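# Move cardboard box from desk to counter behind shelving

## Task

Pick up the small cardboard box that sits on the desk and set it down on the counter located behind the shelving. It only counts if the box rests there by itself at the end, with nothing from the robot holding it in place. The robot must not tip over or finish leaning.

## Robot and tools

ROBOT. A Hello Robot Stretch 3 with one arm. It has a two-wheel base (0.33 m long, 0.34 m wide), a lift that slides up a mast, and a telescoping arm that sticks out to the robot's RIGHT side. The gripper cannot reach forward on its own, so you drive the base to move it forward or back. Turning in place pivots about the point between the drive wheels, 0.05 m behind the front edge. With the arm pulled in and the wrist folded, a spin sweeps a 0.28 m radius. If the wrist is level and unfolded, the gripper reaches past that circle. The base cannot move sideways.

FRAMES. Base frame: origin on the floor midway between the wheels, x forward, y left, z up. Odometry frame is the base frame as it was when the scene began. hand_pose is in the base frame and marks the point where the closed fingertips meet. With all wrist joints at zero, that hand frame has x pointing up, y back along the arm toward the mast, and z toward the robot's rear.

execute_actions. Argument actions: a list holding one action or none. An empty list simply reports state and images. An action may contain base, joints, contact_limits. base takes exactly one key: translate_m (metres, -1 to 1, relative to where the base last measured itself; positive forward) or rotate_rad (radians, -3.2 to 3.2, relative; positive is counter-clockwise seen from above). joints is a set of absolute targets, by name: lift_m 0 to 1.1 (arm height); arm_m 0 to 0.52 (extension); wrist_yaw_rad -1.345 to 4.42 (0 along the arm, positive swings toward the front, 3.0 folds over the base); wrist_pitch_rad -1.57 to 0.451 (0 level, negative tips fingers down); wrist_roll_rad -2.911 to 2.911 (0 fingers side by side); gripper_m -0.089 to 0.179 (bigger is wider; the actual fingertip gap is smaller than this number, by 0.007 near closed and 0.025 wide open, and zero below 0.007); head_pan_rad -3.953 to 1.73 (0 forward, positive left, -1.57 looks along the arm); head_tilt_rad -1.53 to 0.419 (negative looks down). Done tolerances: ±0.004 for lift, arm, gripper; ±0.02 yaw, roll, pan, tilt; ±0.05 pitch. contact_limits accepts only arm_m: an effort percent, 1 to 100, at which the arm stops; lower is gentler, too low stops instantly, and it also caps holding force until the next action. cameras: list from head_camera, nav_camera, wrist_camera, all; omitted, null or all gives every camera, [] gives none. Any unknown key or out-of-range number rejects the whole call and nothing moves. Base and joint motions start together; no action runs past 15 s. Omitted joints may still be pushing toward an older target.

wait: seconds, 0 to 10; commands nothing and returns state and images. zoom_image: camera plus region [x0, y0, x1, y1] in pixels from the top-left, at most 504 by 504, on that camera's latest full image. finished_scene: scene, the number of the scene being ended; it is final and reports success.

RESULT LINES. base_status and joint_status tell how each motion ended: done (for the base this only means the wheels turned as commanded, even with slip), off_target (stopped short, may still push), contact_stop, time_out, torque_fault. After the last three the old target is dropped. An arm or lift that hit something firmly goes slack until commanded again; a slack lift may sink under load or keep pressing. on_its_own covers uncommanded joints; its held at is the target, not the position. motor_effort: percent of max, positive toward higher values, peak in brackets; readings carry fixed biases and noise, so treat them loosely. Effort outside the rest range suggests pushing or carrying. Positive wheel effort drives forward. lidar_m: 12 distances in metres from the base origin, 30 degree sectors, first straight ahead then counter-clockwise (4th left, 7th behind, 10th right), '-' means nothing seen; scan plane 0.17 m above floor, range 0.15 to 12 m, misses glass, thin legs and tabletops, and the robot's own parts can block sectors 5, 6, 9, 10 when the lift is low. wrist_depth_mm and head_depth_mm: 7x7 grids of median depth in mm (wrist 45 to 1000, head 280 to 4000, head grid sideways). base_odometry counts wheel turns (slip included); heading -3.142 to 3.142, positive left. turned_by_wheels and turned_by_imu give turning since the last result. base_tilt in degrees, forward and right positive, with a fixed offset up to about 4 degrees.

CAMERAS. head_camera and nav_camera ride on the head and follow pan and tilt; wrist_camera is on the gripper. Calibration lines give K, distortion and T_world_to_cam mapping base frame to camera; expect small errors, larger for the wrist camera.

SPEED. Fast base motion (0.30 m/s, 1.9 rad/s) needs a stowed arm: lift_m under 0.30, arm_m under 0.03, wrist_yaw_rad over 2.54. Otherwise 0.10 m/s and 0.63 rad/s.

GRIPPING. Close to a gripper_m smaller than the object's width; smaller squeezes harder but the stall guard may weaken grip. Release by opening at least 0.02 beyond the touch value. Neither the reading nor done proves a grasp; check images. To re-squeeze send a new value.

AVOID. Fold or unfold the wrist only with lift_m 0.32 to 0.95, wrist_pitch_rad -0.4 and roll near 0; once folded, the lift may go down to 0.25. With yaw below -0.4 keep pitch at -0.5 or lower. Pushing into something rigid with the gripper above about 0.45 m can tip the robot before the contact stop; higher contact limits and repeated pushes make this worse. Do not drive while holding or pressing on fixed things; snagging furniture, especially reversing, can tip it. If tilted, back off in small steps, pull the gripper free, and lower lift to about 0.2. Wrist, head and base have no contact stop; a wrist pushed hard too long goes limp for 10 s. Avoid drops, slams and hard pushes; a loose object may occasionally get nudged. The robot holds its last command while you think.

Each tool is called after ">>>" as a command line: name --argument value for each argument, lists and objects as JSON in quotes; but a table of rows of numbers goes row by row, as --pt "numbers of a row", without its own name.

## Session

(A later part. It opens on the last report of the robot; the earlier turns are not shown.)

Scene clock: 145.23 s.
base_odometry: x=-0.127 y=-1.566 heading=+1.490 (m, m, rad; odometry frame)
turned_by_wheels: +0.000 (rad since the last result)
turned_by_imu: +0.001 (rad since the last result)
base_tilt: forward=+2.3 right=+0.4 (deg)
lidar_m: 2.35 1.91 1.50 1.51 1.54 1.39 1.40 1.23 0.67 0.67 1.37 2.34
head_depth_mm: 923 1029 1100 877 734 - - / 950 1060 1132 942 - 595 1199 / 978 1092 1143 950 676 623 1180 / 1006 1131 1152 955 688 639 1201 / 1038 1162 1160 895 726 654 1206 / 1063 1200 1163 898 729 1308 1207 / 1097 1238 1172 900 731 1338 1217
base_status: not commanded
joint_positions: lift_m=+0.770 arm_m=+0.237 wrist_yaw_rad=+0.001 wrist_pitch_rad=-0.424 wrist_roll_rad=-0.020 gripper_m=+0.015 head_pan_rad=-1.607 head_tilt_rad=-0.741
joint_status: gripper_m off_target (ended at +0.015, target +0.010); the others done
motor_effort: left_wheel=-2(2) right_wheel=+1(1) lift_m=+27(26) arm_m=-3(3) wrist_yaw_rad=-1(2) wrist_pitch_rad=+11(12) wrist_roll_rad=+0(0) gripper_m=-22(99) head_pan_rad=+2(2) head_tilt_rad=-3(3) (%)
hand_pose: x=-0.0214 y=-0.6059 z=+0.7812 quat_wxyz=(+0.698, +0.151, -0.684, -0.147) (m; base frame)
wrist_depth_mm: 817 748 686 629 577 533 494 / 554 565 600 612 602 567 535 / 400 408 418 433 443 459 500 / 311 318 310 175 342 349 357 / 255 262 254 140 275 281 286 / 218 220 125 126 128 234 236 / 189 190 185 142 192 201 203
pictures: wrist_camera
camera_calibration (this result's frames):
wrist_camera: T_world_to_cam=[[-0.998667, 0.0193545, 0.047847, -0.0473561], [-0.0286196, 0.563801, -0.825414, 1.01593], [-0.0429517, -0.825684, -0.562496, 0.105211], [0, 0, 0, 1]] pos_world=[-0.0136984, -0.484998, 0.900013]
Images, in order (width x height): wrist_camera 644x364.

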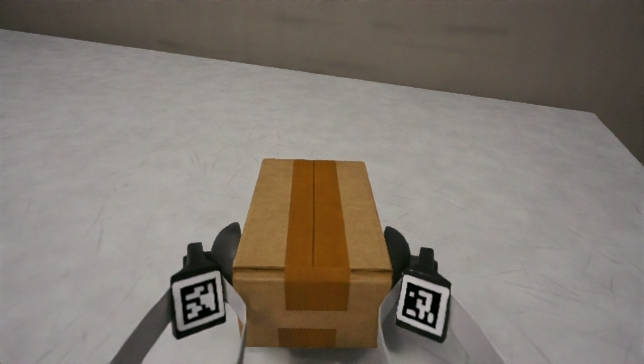

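>>> execute_actions --actions '[{"base": {"rotate_rad": 0.52}, "joints": {"gripper_m": 0.02, "arm_m": 0.0, "wrist_yaw_rad": 2.65, "head_pan_rad": 0.0, "head_tilt_rad": -0.7}}]' --cameras '["wrist_camera", "nav_camera"]'

Scene clock: 167.70 s.
base_odometry: x=-0.127 y=-1.566 heading=+2.010 (m, m, rad; odometry frame)
turned_by_wheels: +0.520 (rad since the last result)
turned_by_imu: +0.527 (rad since the last result)
base_tilt: forward=+2.2 right=+0.5 (deg)
lidar_m: 1.91 1.50 1.51 1.54 1.39 1.40 1.24 0.67 0.67 1.37 2.34 2.35
head_depth_mm: 2360 2584 2722 2098 1689 1409 1214 / 2199 2411 2636 2116 1689 1422 1211 / 1909 2150 2433 2091 1697 1415 1218 / 1935 2147 2248 2118 1716 1429 1219 / 1747 1990 2278 2124 1714 1435 1227 / 3530 3848 2824 2154 1704 1432 1233 / 3271 3118 2646 1901 1724 1425 1236
base_status: done
joint_positions: lift_m=+0.770 arm_m=+0.000 wrist_yaw_rad=+2.649 wrist_pitch_rad=-0.424 wrist_roll_rad=-0.020 gripper_m=+0.024 head_pan_rad=-0.007 head_tilt_rad=-0.705
joint_status: gripper_m off_target (ended at +0.024, target +0.020); the others done
motor_effort: left_wheel=-4(11) right_wheel=+2(7) lift_m=+27(27) arm_m=-3(6) wrist_yaw_rad=+1(3) wrist_pitch_rad=+12(12) wrist_roll_rad=+0(0) gripper_m=-21(48) head_pan_rad=+2(29) head_tilt_rad=+1(6) (%)
hand_pose: x=+0.0846 y=+0.0517 z=+0.7812 quat_wxyz=(+0.314, +0.700, -0.021, +0.641) (m; base frame)
wrist_depth_mm: - - - - - - - / - - - - - - - / - - - - - - - / - - - 175 - - - / - - - 141 - - - / - - 125 126 128 - - / - 913 889 142 926 - -
pictures: nav_camera (sideways: a quarter turn counterclockwise sets it upright), wrist_camera
camera_calibration (this result's frames):
nav_camera: T_world_to_cam=[[0.617695, -0.00384307, 0.786409, -0.985502], [0.00256404, -0.999973, -0.00690069, 0.0572147], [0.786414, 0.0062789, -0.617668, 0.755965], [0, 0, 0, 1]] pos_world=[0.0140915, 0.0486791, 1.24234]
wrist_camera: T_world_to_cam=[[0.870285, -0.490218, 0.0478577, -0.085985], [-0.241922, -0.510065, -0.825414, 0.721804], [0.429044, 0.706767, -0.562496, 0.533535], [0, 0, 0, 1]] pos_world=[0.0205419, -0.0510694, 0.900013]
Images, in order (width x height): nav_camera 672x504, wrist_camera 644x364.

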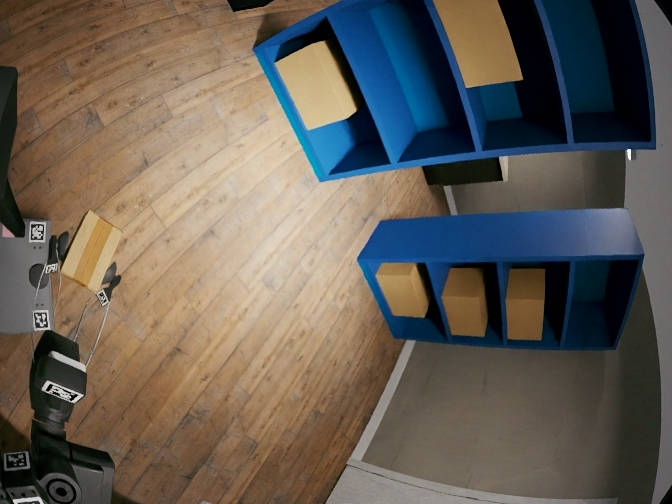

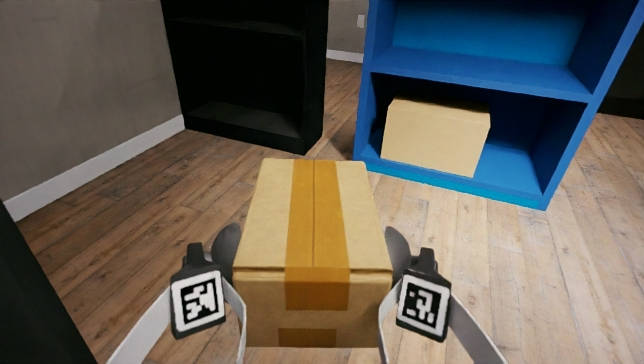

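>>> execute_actions --actions '[{"base": {"translate_m": 0.43}, "joints": {"lift_m": 0.285}}]' --cameras '["wrist_camera"]'

>>> execute_actions --actions '[{"base": {"translate_m": 1.0}, "joints": {"head_pan_rad": 0.68, "head_tilt_rad": -0.9}}]'

Scene clock: 176.70 s.
base_odometry: x=-0.310 y=-1.177 heading=+2.009 (m, m, rad; odometry frame)
turned_by_wheels: +0.000 (rad since the last result)
turned_by_imu: +0.004 (rad since the last result)
base_tilt: forward=+2.0 right=+0.7 (deg)
lidar_m: 1.48 1.17 1.18 1.44 1.67 1.68 1.60 1.02 1.45 1.38 2.05 2.09
head_depth_mm: 1843 2177 2447 2099 1682 1412 1207 / 1626 1872 2299 2100 1695 1415 1209 / 1527 1783 1948 2061 1700 1423 1221 / 1595 1902 1718 1922 1705 1436 1229 / 1339 1521 1742 1990 1721 1435 1231 / 1522 1809 2716 2156 1720 1439 1233 / 3108 2878 2886 2168 1624 1441 1230
base_status: done
joint_positions: lift_m=+0.285 arm_m=+0.000 wrist_yaw_rad=+2.649 wrist_pitch_rad=-0.424 wrist_roll_rad=-0.020 gripper_m=+0.024 head_pan_rad=-0.007 head_tilt_rad=-0.703
joint_status: all done
motor_effort: left_wheel=-3(14) right_wheel=+2(7) lift_m=+21(24) arm_m=-3(3) wrist_yaw_rad=+0(1) wrist_pitch_rad=+12(12) wrist_roll_rad=+0(0) gripper_m=-21(22) head_pan_rad=+2(1) head_tilt_rad=+1(1) (%)
hand_pose: x=+0.0845 y=+0.0517 z=+0.2964 quat_wxyz=(+0.314, +0.700, -0.021, +0.641) (m; base frame)
wrist_depth_mm: - - - - - - - / - - - - - - - / 888 927 929 958 - - - / 710 711 722 174 768 782 796 / 572 587 569 140 617 638 653 / 499 499 125 126 128 525 536 / - - 279 142 437 455 460
pictures: wrist_camera
camera_calibration (this result's frames):
wrist_camera: T_world_to_cam=[[0.870467, -0.489893, 0.0478671, -0.0627429], [-0.241925, -0.51049, -0.82515, 0.321609], [0.428671, 0.706686, -0.562882, 0.261072], [0, 0, 0, 1]] pos_world=[0.020507, -0.0510552, 0.415331]
Images, in order (width x height): wrist_camera 644x364.

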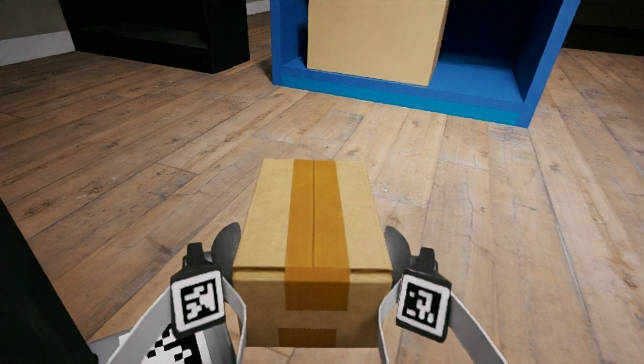

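Scene clock: 181.80 s.
base_odometry: x=-0.734 y=-0.271 heading=+2.009 (m, m, rad; odometry frame)
turned_by_wheels: +0.000 (rad since the last result)
turned_by_imu: +0.007 (rad since the last result)
base_tilt: forward=+2.3 right=+0.5 (deg)
lidar_m: 0.49 0.71 0.54 0.50 0.98 2.32 1.95 2.21 1.77 1.58 1.45 0.71
head_depth_mm: 1771 819 841 867 894 1048 1139 / 1793 2056 2071 1634 1336 1255 1144 / 1774 2054 2074 1735 1470 1279 1146 / 1771 2036 2076 1718 1479 1301 1147 / 1769 2060 2103 1721 1482 1290 1144 / 1764 2034 2104 1741 1444 1275 1149 / 1756 2023 2095 1064 1032 1016 1136
base_status: done
joint_positions: lift_m=+0.285 arm_m=+0.000 wrist_yaw_rad=+2.649 wrist_pitch_rad=-0.424 wrist_roll_rad=-0.020 gripper_m=+0.024 head_pan_rad=+0.673 head_tilt_rad=-0.890
joint_status: all done
motor_effort: left_wheel=-3(11) right_wheel=+3(8) lift_m=+20(21) arm_m=-3(3) wrist_yaw_rad=+1(0) wrist_pitch_rad=+12(12) wrist_roll_rad=+0(0) gripper_m=-22(21) head_pan_rad=+2(28) head_tilt_rad=-4(15) (%)
hand_pose: x=+0.0845 y=+0.0518 z=+0.2964 quat_wxyz=(+0.314, +0.700, -0.021, +0.641) (m; base frame)
wrist_depth_mm: 634 706 559 - - - - / 668 761 605 - - - 587 / 721 727 631 930 - - 539 / 702 656 631 175 748 783 501 / 586 592 573 140 608 637 466 / 495 503 125 126 128 530 437 / - - 278 142 436 451 447
pictures: head_camera (sideways: a quarter turn clockwise sets it upright), nav_camera (sideways: a quarter turn counterclockwise sets it upright), wrist_camera
camera_calibration (this result's frames):
head_camera: T_world_to_cam=[[-0.595715, -0.478368, -0.645203, 0.857094], [-0.627522, 0.778596, 0.0021218, -0.0007187], [0.501337, 0.406143, -0.764008, 0.950505], [0, 0, 0, 1]] pos_world=[0.0336092, 0.0245249, 1.2792]
nav_camera: T_world_to_cam=[[0.587363, 0.468859, 0.659678, -0.820154], [0.629689, -0.7768, -0.00856014, 0.0555477], [0.508424, 0.42042, -0.751499, 0.931729], [0, 0, 0, 1]] pos_world=[-0.0269633, 0.0359682, 1.24171]
wrist_camera: T_world_to_cam=[[0.870561, -0.489727, 0.0478676, -0.0627169], [-0.241837, -0.510552, -0.825138, 0.321596], [0.428531, 0.706756, -0.5629, 0.261087], [0, 0, 0, 1]] pos_world=[0.020489, -0.0510474, 0.415329]
Images, in order (width x height): head_camera 896x504, nav_camera 672x504, wrist_camera 644x364.

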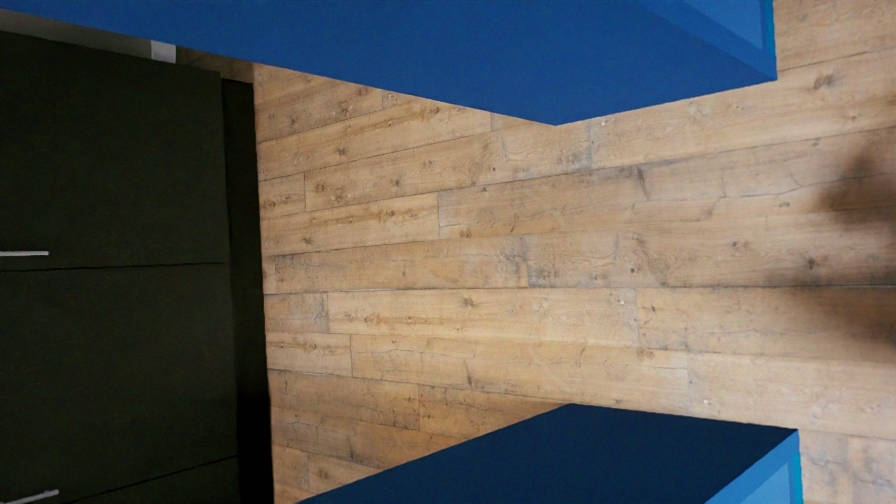

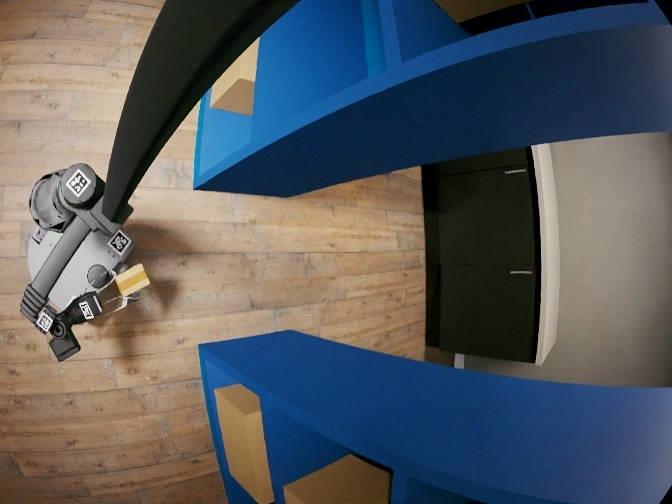

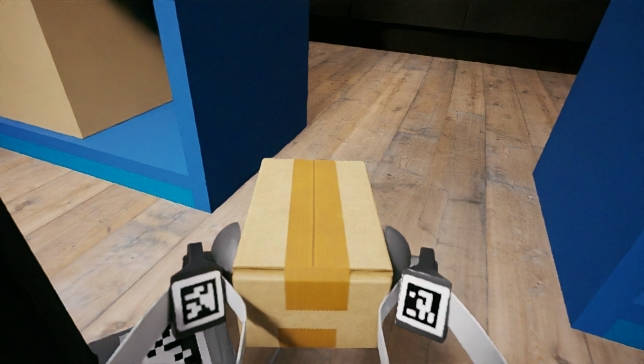

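>>> execute_actions --actions '[{"base": {"rotate_rad": 0.73}, "joints": {"head_pan_rad": 0.0, "head_tilt_rad": -0.9}}]' --cameras '["head_camera", "nav_camera"]'

Scene clock: 198.30 s.
base_odometry: x=-0.734 y=-0.271 heading=+2.739 (m, m, rad; odometry frame)
turned_by_wheels: +0.730 (rad since the last result)
turned_by_imu: +0.736 (rad since the last result)
base_tilt: forward=+2.2 right=+0.7 (deg)
lidar_m: 1.96 0.50 0.77 2.31 2.41 1.96 1.77 1.97 1.49 1.45 0.62 0.49
head_depth_mm: 1765 2082 991 997 1010 1014 1140 / 1781 2027 2069 1721 1423 1288 1139 / 1772 2051 2059 1725 1479 1284 1138 / 1778 2045 2098 1730 1475 1290 1147 / 1776 2045 2078 1736 1484 1289 1149 / 1785 2030 2088 1703 1344 1247 1152 / 1782 2018 936 926 919 979 1153
base_status: done
joint_positions: lift_m=+0.285 arm_m=+0.000 wrist_yaw_rad=+2.649 wrist_pitch_rad=-0.424 wrist_roll_rad=-0.020 gripper_m=+0.024 head_pan_rad=+0.007 head_tilt_rad=-0.890
joint_status: all done
motor_effort: left_wheel=-3(14) right_wheel=+2(8) lift_m=+21(20) arm_m=-3(3) wrist_yaw_rad=+1(1) wrist_pitch_rad=+12(12) wrist_roll_rad=+0(0) gripper_m=-21(22) head_pan_rad=-3(29) head_tilt_rad=-4(5) (%)
hand_pose: x=+0.0845 y=+0.0518 z=+0.2964 quat_wxyz=(+0.314, +0.700, -0.021, +0.641) (m; base frame)
wrist_depth_mm: - - - 754 750 499 605 / - - - 830 508 559 - / 899 931 939 858 561 632 - / 712 724 726 175 624 724 806 / 583 591 575 140 622 631 633 / 492 502 125 126 128 528 533 / - - 280 142 436 456 463
pictures: head_camera (sideways: a quarter turn clockwise sets it upright), nav_camera (sideways: a quarter turn counterclockwise sets it upright)
camera_calibration (this result's frames):
head_camera: T_world_to_cam=[[-0.764015, -0.00817559, -0.645147, 0.858047], [-0.012492, 0.99992, 0.0021222, -0.00447092], [0.645078, 0.00968056, -0.764056, 0.949691], [0, 0, 0, 1]] pos_world=[0.0428811, 0.00229206, 1.27919]
nav_camera: T_world_to_cam=[[0.751574, 0.00585723, 0.659623, -0.821083], [0.0153055, -0.999846, -0.00856075, 0.0592963], [0.659471, 0.0165299, -0.751548, 0.930871], [0, 0, 0, 1]] pos_world=[0.00231468, 0.0487093, 1.24171]
Images, in order (width x height): head_camera 896x504, nav_camera 672x504.

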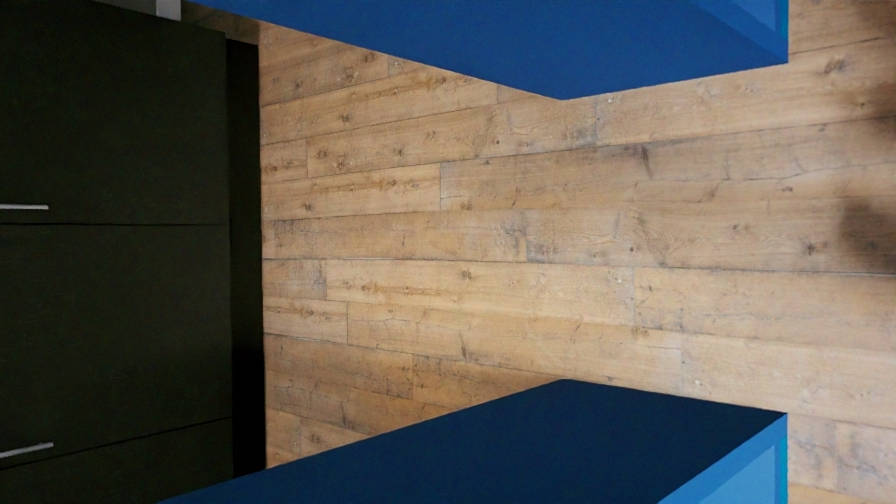

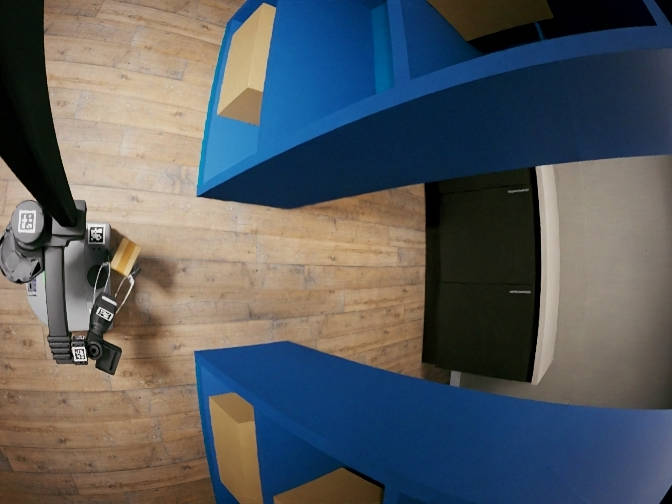

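>>> execute_actions --actions '[{"base": {"translate_m": 1.0}, "joints": {"head_tilt_rad": -0.6}}]'

Scene clock: 215.53 s.
base_odometry: x=-1.654 y=+0.121 heading=+2.739 (m, m, rad; odometry frame)
turned_by_wheels: +0.000 (rad since the last result)
turned_by_imu: +0.008 (rad since the last result)
base_tilt: forward=+2.2 right=+0.6 (deg)
lidar_m: 0.96 1.01 1.42 0.51 0.36 0.41 2.75 0.45 0.36 0.68 1.56 0.99
head_depth_mm: 1312 1417 1012 1073 1219 1435 1272 / 1315 1418 1021 1079 1229 1439 1274 / 1305 1413 1039 1080 1225 1450 1286 / 1318 1428 1043 1084 1225 1461 1289 / 1316 1437 1046 1093 1228 1467 1288 / 1329 1441 1055 1092 1232 1464 1295 / 1330 1435 1067 1098 1243 1474 1303
base_status: done
joint_positions: lift_m=+0.285 arm_m=+0.000 wrist_yaw_rad=+2.649 wrist_pitch_rad=-0.424 wrist_roll_rad=-0.020 gripper_m=+0.024 head_pan_rad=+0.007 head_tilt_rad=-0.605
joint_status: all done
motor_effort: left_wheel=-4(11) right_wheel=+3(8) lift_m=+21(20) arm_m=-3(3) wrist_yaw_rad=+0(0) wrist_pitch_rad=+12(12) wrist_roll_rad=+0(0) gripper_m=-21(22) head_pan_rad=-4(3) head_tilt_rad=+1(16) (%)
hand_pose: x=+0.0845 y=+0.0518 z=+0.2964 quat_wxyz=(+0.313, +0.700, -0.021, +0.641) (m; base frame)
wrist_depth_mm: 791 - - - - 914 753 / 696 - - - - - 759 / 619 916 962 979 - - 833 / 551 710 733 175 774 782 792 / 519 589 579 140 623 630 639 / 489 499 125 126 128 531 537 / - - 280 142 433 453 459
pictures: head_camera (sideways: a quarter turn clockwise sets it upright), nav_camera (sideways: a quarter turn counterclockwise sets it upright), wrist_camera
camera_calibration (this result's frames):
head_camera: T_world_to_cam=[[-0.552328, -0.00661495, -0.833601, 1.10238], [-0.0127485, 0.999919, 0.000512181, -0.00237377], [0.833529, 0.0109101, -0.552367, 0.673191], [0, 0, 0, 1]] pos_world=[0.047719, 0.00232119, 1.29079]
nav_camera: T_world_to_cam=[[0.536326, 0.00427339, 0.844, -1.06009], [0.0172554, -0.999834, -0.00590264, 0.0558265], [0.843835, 0.0177293, -0.53631, 0.64977], [0, 0, 0, 1]] pos_world=[0.019291, 0.0488274, 1.24352]
wrist_camera: T_world_to_cam=[[0.870596, -0.489664, 0.0478699, -0.0627074], [-0.241808, -0.510586, -0.825125, 0.321587], [0.428476, 0.706775, -0.562919, 0.261095], [0, 0, 0, 1]] pos_world=[0.0204822, -0.0510433, 0.415327]
Images, in order (width x height): head_camera 896x504, nav_camera 672x504, wrist_camera 644x364.

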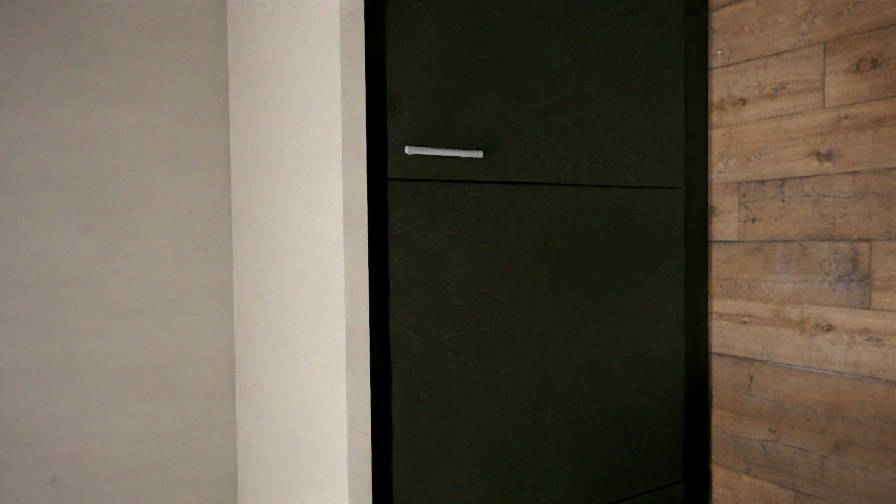

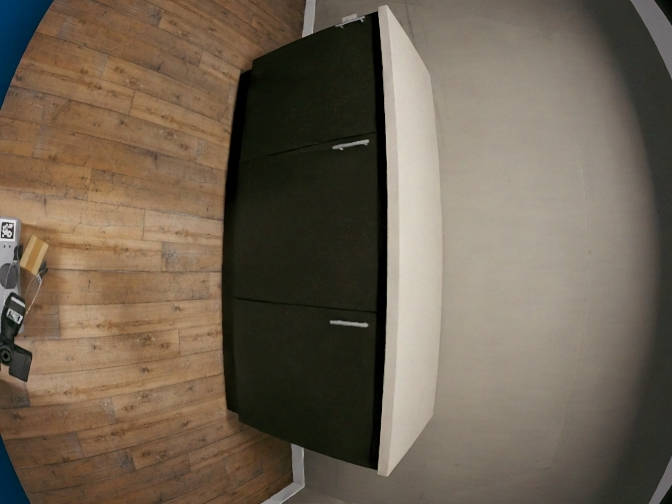

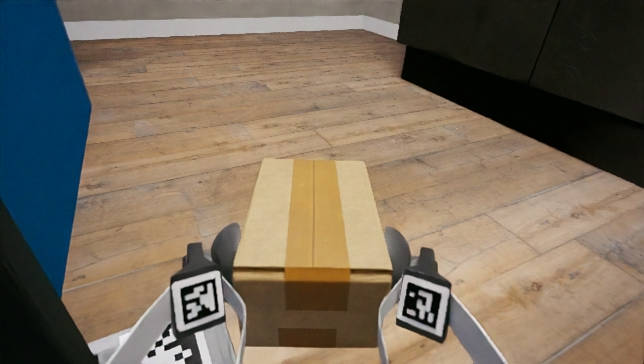

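>>> execute_actions --actions '[{"base": {"translate_m": 0.4}, "joints": {"lift_m": 0.72, "wrist_yaw_rad": 1.5}}]' --cameras '["wrist_camera"]'

>>> execute_actions --actions '[{"base": {"rotate_rad": 1.52}, "joints": {"lift_m": 0.965, "wrist_yaw_rad": 0.0, "head_pan_rad": -1.57, "head_tilt_rad": -0.7}}]'

Scene clock: 228.53 s.
base_odometry: x=-2.023 y=+0.277 heading=+2.739 (m, m, rad; odometry frame)
turned_by_wheels: +0.000 (rad since the last result)
turned_by_imu: +0.004 (rad since the last result)
base_tilt: forward=+2.3 right=+0.6 (deg)
lidar_m: 0.56 0.59 0.83 2.25 0.75 0.61 3.16 0.65 0.81 1.50 0.77 0.58
head_depth_mm: 960 1049 1016 710 682 790 932 / 967 1057 1022 715 686 792 933 / 966 1056 1030 720 688 796 943 / 971 1062 1041 724 690 795 943 / 971 1061 1048 728 693 801 952 / 973 1064 1059 731 694 804 957 / 974 1066 1064 735 699 806 956
base_status: done
joint_positions: lift_m=+0.720 arm_m=+0.000 wrist_yaw_rad=+1.502 wrist_pitch_rad=-0.425 wrist_roll_rad=-0.020 gripper_m=+0.024 head_pan_rad=+0.007 head_tilt_rad=-0.605
joint_status: all done
motor_effort: left_wheel=-4(11) right_wheel=+3(7) lift_m=+27(27) arm_m=-3(3) wrist_yaw_rad=-1(3) wrist_pitch_rad=+12(12) wrist_roll_rad=+0(0) gripper_m=-21(21) head_pan_rad=-3(3) head_tilt_rad=+1(1) (%)
hand_pose: x=+0.2016 y=-0.1608 z=+0.7309 quat_wxyz=(+0.611, +0.577, -0.397, +0.368) (m; base frame)
wrist_depth_mm: 416 423 429 432 435 438 442 / 457 456 464 466 470 477 482 / 500 501 508 511 522 522 529 / 542 550 543 175 565 581 591 / 605 607 583 140 621 634 - / 682 680 124 126 128 733 - / 842 843 841 142 877 889 929
pictures: wrist_camera
camera_calibration (this result's frames):
wrist_camera: T_world_to_cam=[[-0.0888107, -0.994897, 0.0478764, -0.177398], [-0.565245, 0.0107637, -0.824853, 0.748768], [0.820129, -0.100318, -0.563316, 0.397271], [0, 0, 0, 1]] pos_world=[0.0816688, -0.144699, 0.849906]
Images, in order (width x height): wrist_camera 644x364.

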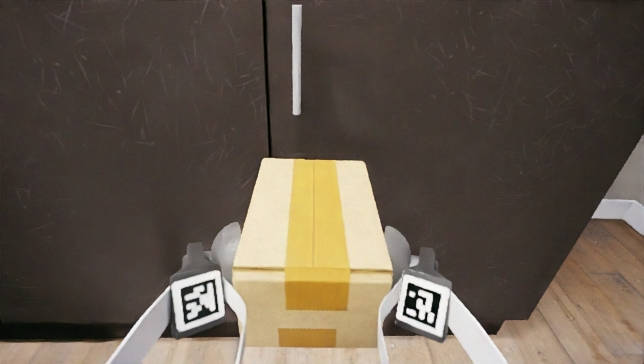

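Scene clock: 231.93 s.
base_odometry: x=-2.023 y=+0.277 heading=-2.024 (m, m, rad; odometry frame)
turned_by_wheels: +1.520 (rad since the last result)
turned_by_imu: +1.536 (rad since the last result)
base_tilt: forward=+2.1 right=+0.6 (deg)
lidar_m: 2.26 0.80 0.61 0.95 0.67 0.76 1.50 0.81 0.59 0.56 0.58 0.79
head_depth_mm: 996 1084 829 668 - - - / 992 1078 835 675 - - - / 986 1078 837 663 - - - / 981 1077 844 678 - 944 1161 / 977 1071 850 657 761 910 1156 / 972 1067 853 662 756 901 1165 / 975 1073 861 666 751 898 1171
base_status: done
joint_positions: lift_m=+0.965 arm_m=+0.000 wrist_yaw_rad=+0.002 wrist_pitch_rad=-0.425 wrist_roll_rad=-0.020 gripper_m=+0.024 head_pan_rad=-1.563 head_tilt_rad=-0.691
joint_status: all done
motor_effort: left_wheel=-3(10) right_wheel=+3(7) lift_m=+27(31) arm_m=-3(3) wrist_yaw_rad=-2(1) wrist_pitch_rad=+12(12) wrist_roll_rad=+1(0) gripper_m=-21(21) head_pan_rad=-4(32) head_tilt_rad=-3(11) (%)
hand_pose: x=-0.0212 y=-0.3687 z=+0.9759 quat_wxyz=(+0.698, +0.151, -0.684, -0.147) (m; base frame)
wrist_depth_mm: 796 809 814 814 830 831 836 / 564 590 614 635 662 691 791 / 416 419 431 442 457 470 490 / 346 349 353 174 367 370 372 / 403 405 392 140 412 421 430 / 456 456 125 126 128 480 488 / 516 525 530 142 556 557 556
pictures: head_camera (sideways: a quarter turn clockwise sets it upright), nav_camera (sideways: a quarter turn counterclockwise sets it upright), wrist_camera
camera_calibration (this result's frames):
head_camera: T_world_to_cam=[[-0.0076588, 0.622035, -0.782952, 1.03303], [0.999907, 0.0135834, 0.00101063, -0.00919983], [0.0112638, -0.782872, -0.622081, 0.768901], [0, 0, 0, 1]] pos_world=[0.00844995, -0.0405022, 1.28714]
nav_camera: T_world_to_cam=[[0.00531031, -0.606989, 0.794692, -0.992565], [-0.999822, -0.0176094, -0.00676911, 0.0631581], [0.0181028, -0.794515, -0.606975, 0.746741], [0, 0, 0, 1]] pos_world=[0.0548995, -0.00806737, 1.24246]
wrist_camera: T_world_to_cam=[[-0.998685, 0.0183073, 0.0478798, -0.0614616], [-0.0291888, 0.564734, -0.824757, 1.04266], [-0.0421384, -0.82507, -0.563457, 0.411753], [0, 0, 0, 1]] pos_world=[-0.0135962, -0.247975, 1.09489]
Images, in order (width x height): head_camera 896x504, nav_camera 672x504, wrist_camera 644x364.

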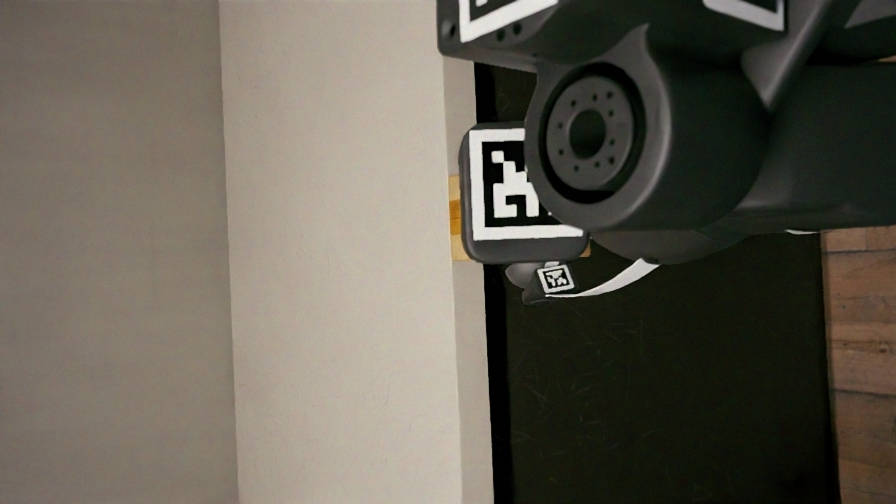

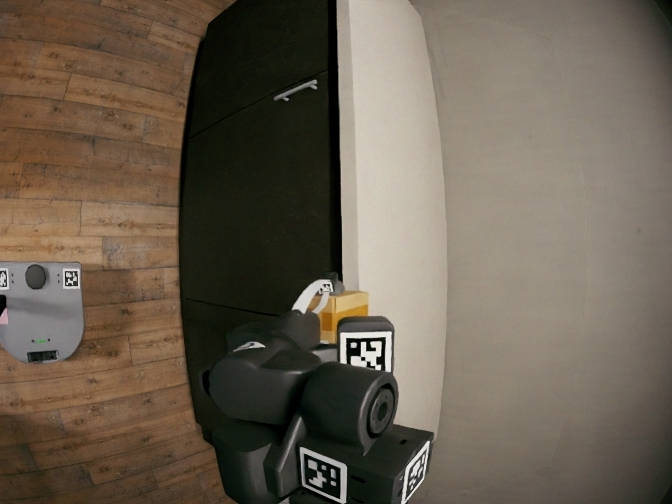

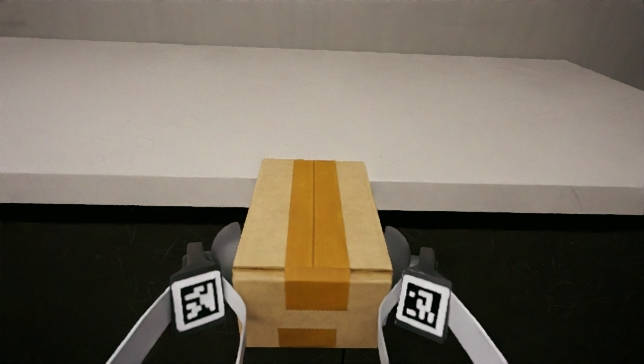

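>>> execute_actions --actions '[{"joints": {"arm_m": 0.34, "lift_m": 0.945}}]' --cameras '["wrist_camera", "nav_camera"]'

Scene clock: 238.90 s.
base_odometry: x=-2.023 y=+0.277 heading=-2.024 (m, m, rad; odometry frame)
turned_by_wheels: +0.000 (rad since the last result)
turned_by_imu: +0.001 (rad since the last result)
base_tilt: forward=+2.1 right=+0.7 (deg)
lidar_m: 2.25 0.79 0.61 0.95 0.67 0.76 1.50 0.82 0.59 0.56 0.58 0.79
head_depth_mm: 994 1074 - 650 779 938 1177 / 993 1048 761 673 773 928 1175 / 985 1046 - 677 766 924 1186 / 979 1072 770 681 767 918 1158 / 980 1068 850 657 759 907 1161 / 972 1063 858 662 753 906 1164 / 973 1071 861 665 751 895 1165
base_status: not commanded
joint_positions: lift_m=+0.945 arm_m=+0.340 wrist_yaw_rad=+0.000 wrist_pitch_rad=-0.425 wrist_roll_rad=-0.020 gripper_m=+0.024 head_pan_rad=-1.563 head_tilt_rad=-0.692
joint_status: all done
motor_effort: left_wheel=-2(3) right_wheel=+2(2) lift_m=+21(25) arm_m=+3(5) wrist_yaw_rad=-1(1) wrist_pitch_rad=+12(12) wrist_roll_rad=+0(0) gripper_m=-21(22) head_pan_rad=-3(3) head_tilt_rad=-3(3) (%)
hand_pose: x=-0.0215 y=-0.7082 z=+0.9562 quat_wxyz=(+0.698, +0.151, -0.684, -0.148) (m; base frame)
wrist_depth_mm: 499 505 508 519 520 521 525 / 506 521 536 535 542 562 561 / 368 375 381 393 410 420 433 / 286 290 295 175 309 319 327 / 235 240 233 140 253 256 261 / 199 203 125 126 128 214 218 / 173 174 172 143 176 185 186
pictures: nav_camera (sideways: a quarter turn counterclockwise sets it upright), wrist_camera
camera_calibration (this result's frames):
nav_camera: T_world_to_cam=[[0.00517606, -0.607139, 0.794579, -0.992416], [-0.999826, -0.0173851, -0.00677094, 0.0631605], [0.0179248, -0.794405, -0.607123, 0.746935], [0, 0, 0, 1]] pos_world=[0.0548976, -0.00806713, 1.24246]
wrist_camera: T_world_to_cam=[[-0.99866, 0.0196207, 0.0478806, -0.0536706], [-0.0284451, 0.564802, -0.824736, 1.2182], [-0.043225, -0.824993, -0.563487, 0.120652], [0, 0, 0, 1]] pos_world=[-0.0137315, -0.587454, 1.07525]
Images, in order (width x height): nav_camera 672x504, wrist_camera 644x364.

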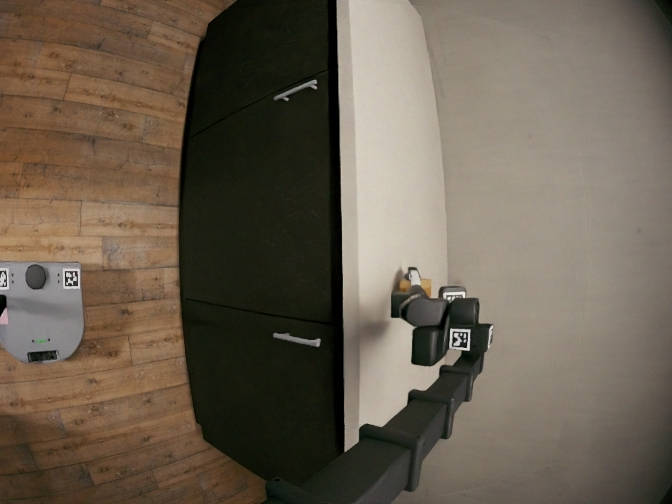

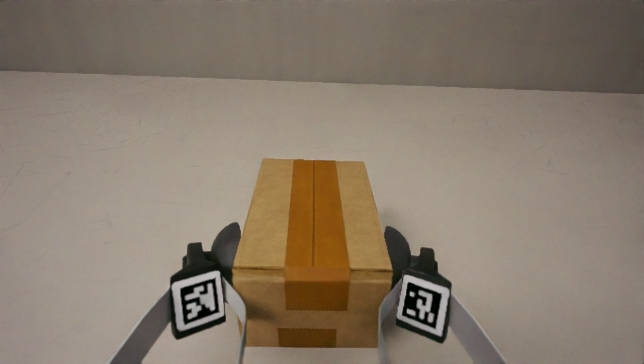

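>>> execute_actions --actions '[{"joints": {"lift_m": 0.921}}]' --cameras '["wrist_camera"]'

Scene clock: 243.03 s.
base_odometry: x=-2.023 y=+0.277 heading=-2.024 (m, m, rad; odometry frame)
turned_by_wheels: +0.000 (rad since the last result)
turned_by_imu: +0.001 (rad since the last result)
base_tilt: forward=+2.3 right=+0.4 (deg)
lidar_m: 2.25 0.79 0.61 0.95 0.67 0.76 1.50 0.82 0.59 0.56 0.58 0.79
head_depth_mm: 992 1089 - 691 794 941 1175 / 993 1073 - 675 771 928 1172 / 986 1075 - 675 769 926 1176 / 979 1075 869 679 763 915 1166 / 975 1069 850 657 757 906 1165 / 975 1069 854 661 755 907 1166 / 974 1071 864 664 750 893 1167
base_status: not commanded
joint_positions: lift_m=+0.921 arm_m=+0.340 wrist_yaw_rad=+0.000 wrist_pitch_rad=-0.423 wrist_roll_rad=-0.020 gripper_m=+0.024 head_pan_rad=-1.563 head_tilt_rad=-0.692
joint_status: all done
motor_effort: left_wheel=-2(3) right_wheel=+2(2) lift_m=+20(19) arm_m=+4(4) wrist_yaw_rad=+0(1) wrist_pitch_rad=+11(12) wrist_roll_rad=+1(0) gripper_m=-21(22) head_pan_rad=-4(3) head_tilt_rad=-3(3) (%)
hand_pose: x=-0.0215 y=-0.7084 z=+0.9327 quat_wxyz=(+0.698, +0.150, -0.684, -0.147) (m; base frame)
wrist_depth_mm: 503 505 512 509 512 525 527 / 443 449 471 490 516 542 545 / 320 325 333 342 353 365 374 / 247 253 247 172 268 274 283 / 202 206 175 139 218 221 225 / 172 175 125 126 128 185 188 / 150 150 148 143 153 160 161
pictures: wrist_camera
camera_calibration (this result's frames):
wrist_camera: T_world_to_cam=[[-0.99866, 0.0197033, 0.047848, -0.052449], [-0.0284421, 0.563457, -0.825656, 1.19877], [-0.0432284, -0.825911, -0.562141, 0.105282], [0, 0, 0, 1]] pos_world=[-0.013732, -0.587468, 1.05146]
Images, in order (width x height): wrist_camera 644x364.

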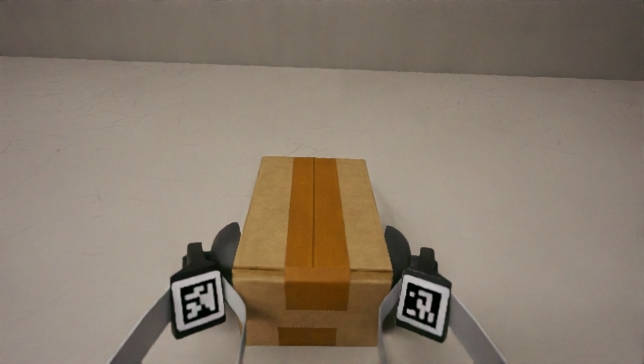

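The box is resting on the counter. Releasing.

>>> execute_actions --actions '[{"joints": {"gripper_m": 0.12}}]' --cameras '["wrist_camera"]'

>>> execute_actions --actions '[{"joints": {"arm_m": 0.24, "lift_m": 0.95}}]'

Scene clock: 246.27 s.
base_odometry: x=-2.023 y=+0.277 heading=-2.024 (m, m, rad; odometry frame)
turned_by_wheels: +0.000 (rad since the last result)
turned_by_imu: +0.001 (rad since the last result)
base_tilt: forward=+2.2 right=+0.5 (deg)
lidar_m: 2.25 0.80 0.61 0.95 0.67 0.76 1.50 0.82 0.59 0.56 0.58 0.78
head_depth_mm: 990 1089 - 692 799 935 1171 / 990 1076 - 673 771 930 1180 / 985 1073 - 678 769 929 1180 / 978 1074 845 680 764 916 1161 / 977 1070 852 658 758 910 1162 / 971 1064 852 663 756 904 1173 / 972 1073 863 665 746 898 1169
base_status: not commanded
joint_positions: lift_m=+0.921 arm_m=+0.340 wrist_yaw_rad=+0.000 wrist_pitch_rad=-0.423 wrist_roll_rad=-0.020 gripper_m=+0.120 head_pan_rad=-1.563 head_tilt_rad=-0.692
joint_status: all done
motor_effort: left_wheel=-3(3) right_wheel=+2(2) lift_m=+20(20) arm_m=+4(4) wrist_yaw_rad=+0(0) wrist_pitch_rad=+11(11) wrist_roll_rad=+1(0) gripper_m=+0(89) head_pan_rad=-3(3) head_tilt_rad=-4(3) (%)
hand_pose: x=-0.0215 y=-0.7084 z=+0.9327 quat_wxyz=(+0.698, +0.150, -0.684, -0.147) (m; base frame)
wrist_depth_mm: 500 503 508 514 517 523 525 / 435 453 477 489 511 537 554 / 316 323 334 341 353 362 377 / 247 252 246 172 270 276 283 / 203 212 201 140 217 222 226 / 173 - 149 126 171 189 188 / 153 147 148 144 154 154 162
pictures: wrist_camera
camera_calibration (this result's frames):
wrist_camera: T_world_to_cam=[[-0.99866, 0.0197065, 0.0478469, -0.0524463], [-0.0284421, 0.563406, -0.82569, 1.19878], [-0.0432287, -0.825945, -0.562091, 0.105212], [0, 0, 0, 1]] pos_world=[-0.013732, -0.587469, 1.05147]
Images, in order (width x height): wrist_camera 644x364.

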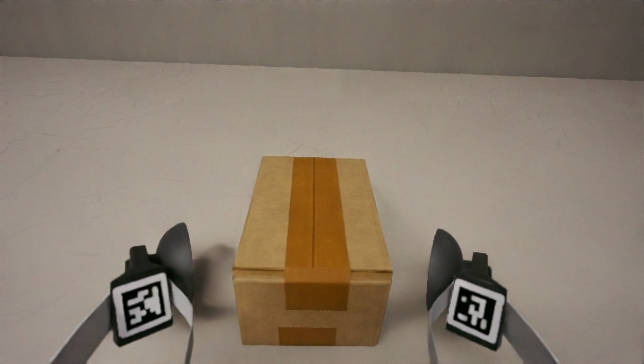

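Scene clock: 248.23 s.
base_odometry: x=-2.023 y=+0.277 heading=-2.024 (m, m, rad; odometry frame)
turned_by_wheels: +0.000 (rad since the last result)
turned_by_imu: +0.000 (rad since the last result)
base_tilt: forward=+2.1 right=+0.6 (deg)
lidar_m: 2.25 0.79 0.61 0.94 0.67 0.76 1.50 0.82 0.59 0.56 0.58 0.78
head_depth_mm: 992 1083 - 692 779 939 1167 / 989 1082 - 668 771 932 1171 / 988 1075 - 685 768 924 1178 / 984 1075 844 682 763 917 1162 / 976 1069 851 660 759 911 1166 / 973 1066 856 663 755 904 1168 / 969 1069 860 663 752 894 1172
base_status: not commanded
joint_positions: lift_m=+0.950 arm_m=+0.240 wrist_yaw_rad=+0.000 wrist_pitch_rad=-0.422 wrist_roll_rad=-0.020 gripper_m=+0.120 head_pan_rad=-1.563 head_tilt_rad=-0.692
joint_status: all done
motor_effort: left_wheel=-3(2) right_wheel=+2(2) lift_m=+27(30) arm_m=-3(4) wrist_yaw_rad=+0(0) wrist_pitch_rad=+11(11) wrist_roll_rad=+0(0) gripper_m=+1(0) head_pan_rad=-3(3) head_tilt_rad=-3(3) (%)
hand_pose: x=-0.0215 y=-0.6091 z=+0.9615 quat_wxyz=(+0.698, +0.150, -0.684, -0.147) (m; base frame)
wrist_depth_mm: 598 587 601 601 602 610 617 / 526 545 566 591 617 642 642 / 378 389 401 412 422 441 452 / 299 302 308 227 322 331 338 / 243 255 252 240 262 267 271 / 206 - 211 216 219 226 226 / 185 176 184 186 188 185 194
pictures: head_camera (sideways: a quarter turn clockwise sets it upright), nav_camera (sideways: a quarter turn counterclockwise sets it upright), wrist_camera
camera_calibration (this result's frames):
head_camera: T_world_to_cam=[[-0.00752148, 0.622183, -0.782836, 1.03287], [0.99991, 0.0133607, 0.0010117, -0.00920125], [0.0110887, -0.782758, -0.622227, 0.769092], [0, 0, 0, 1]] pos_world=[0.00844092, -0.0405, 1.28713]
nav_camera: T_world_to_cam=[[0.00517635, -0.607139, 0.794579, -0.992416], [-0.999826, -0.0173856, -0.00677094, 0.0631605], [0.0179252, -0.794405, -0.607123, 0.746935], [0, 0, 0, 1]] pos_world=[0.0548976, -0.00806711, 1.24246]
wrist_camera: T_world_to_cam=[[-0.99866, 0.0197523, 0.0478275, -0.0557377], [-0.0284423, 0.562603, -0.826238, 1.16667], [-0.043228, -0.826491, -0.561288, 0.202375], [0, 0, 0, 1]] pos_world=[-0.0137319, -0.48801, 1.0802]
Images, in order (width x height): head_camera 896x504, nav_camera 672x504, wrist_camera 644x364.

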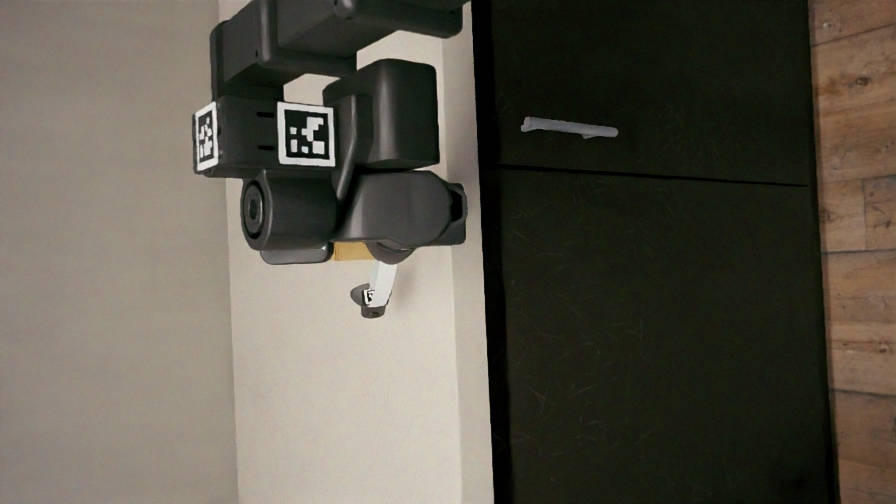

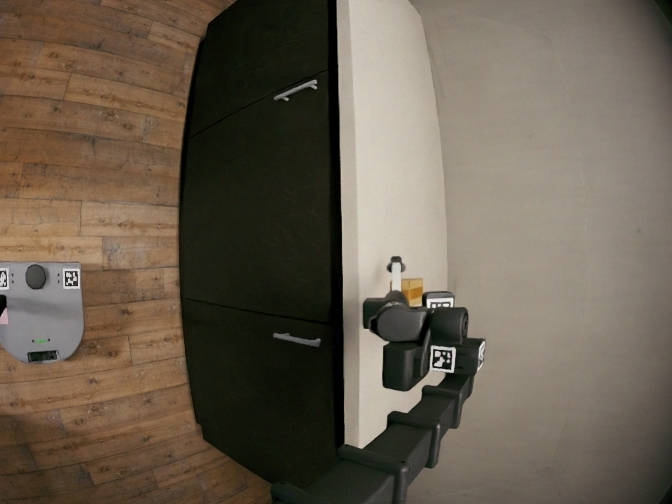

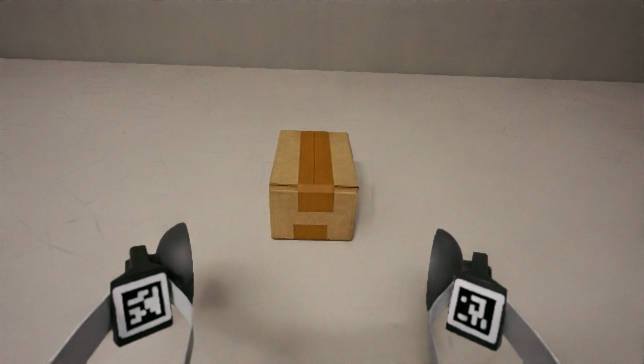

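The box sits upright on the counter, and the gripper is clear of it.

>>> finished_scene --scene 1

The scene is finished: the task was done.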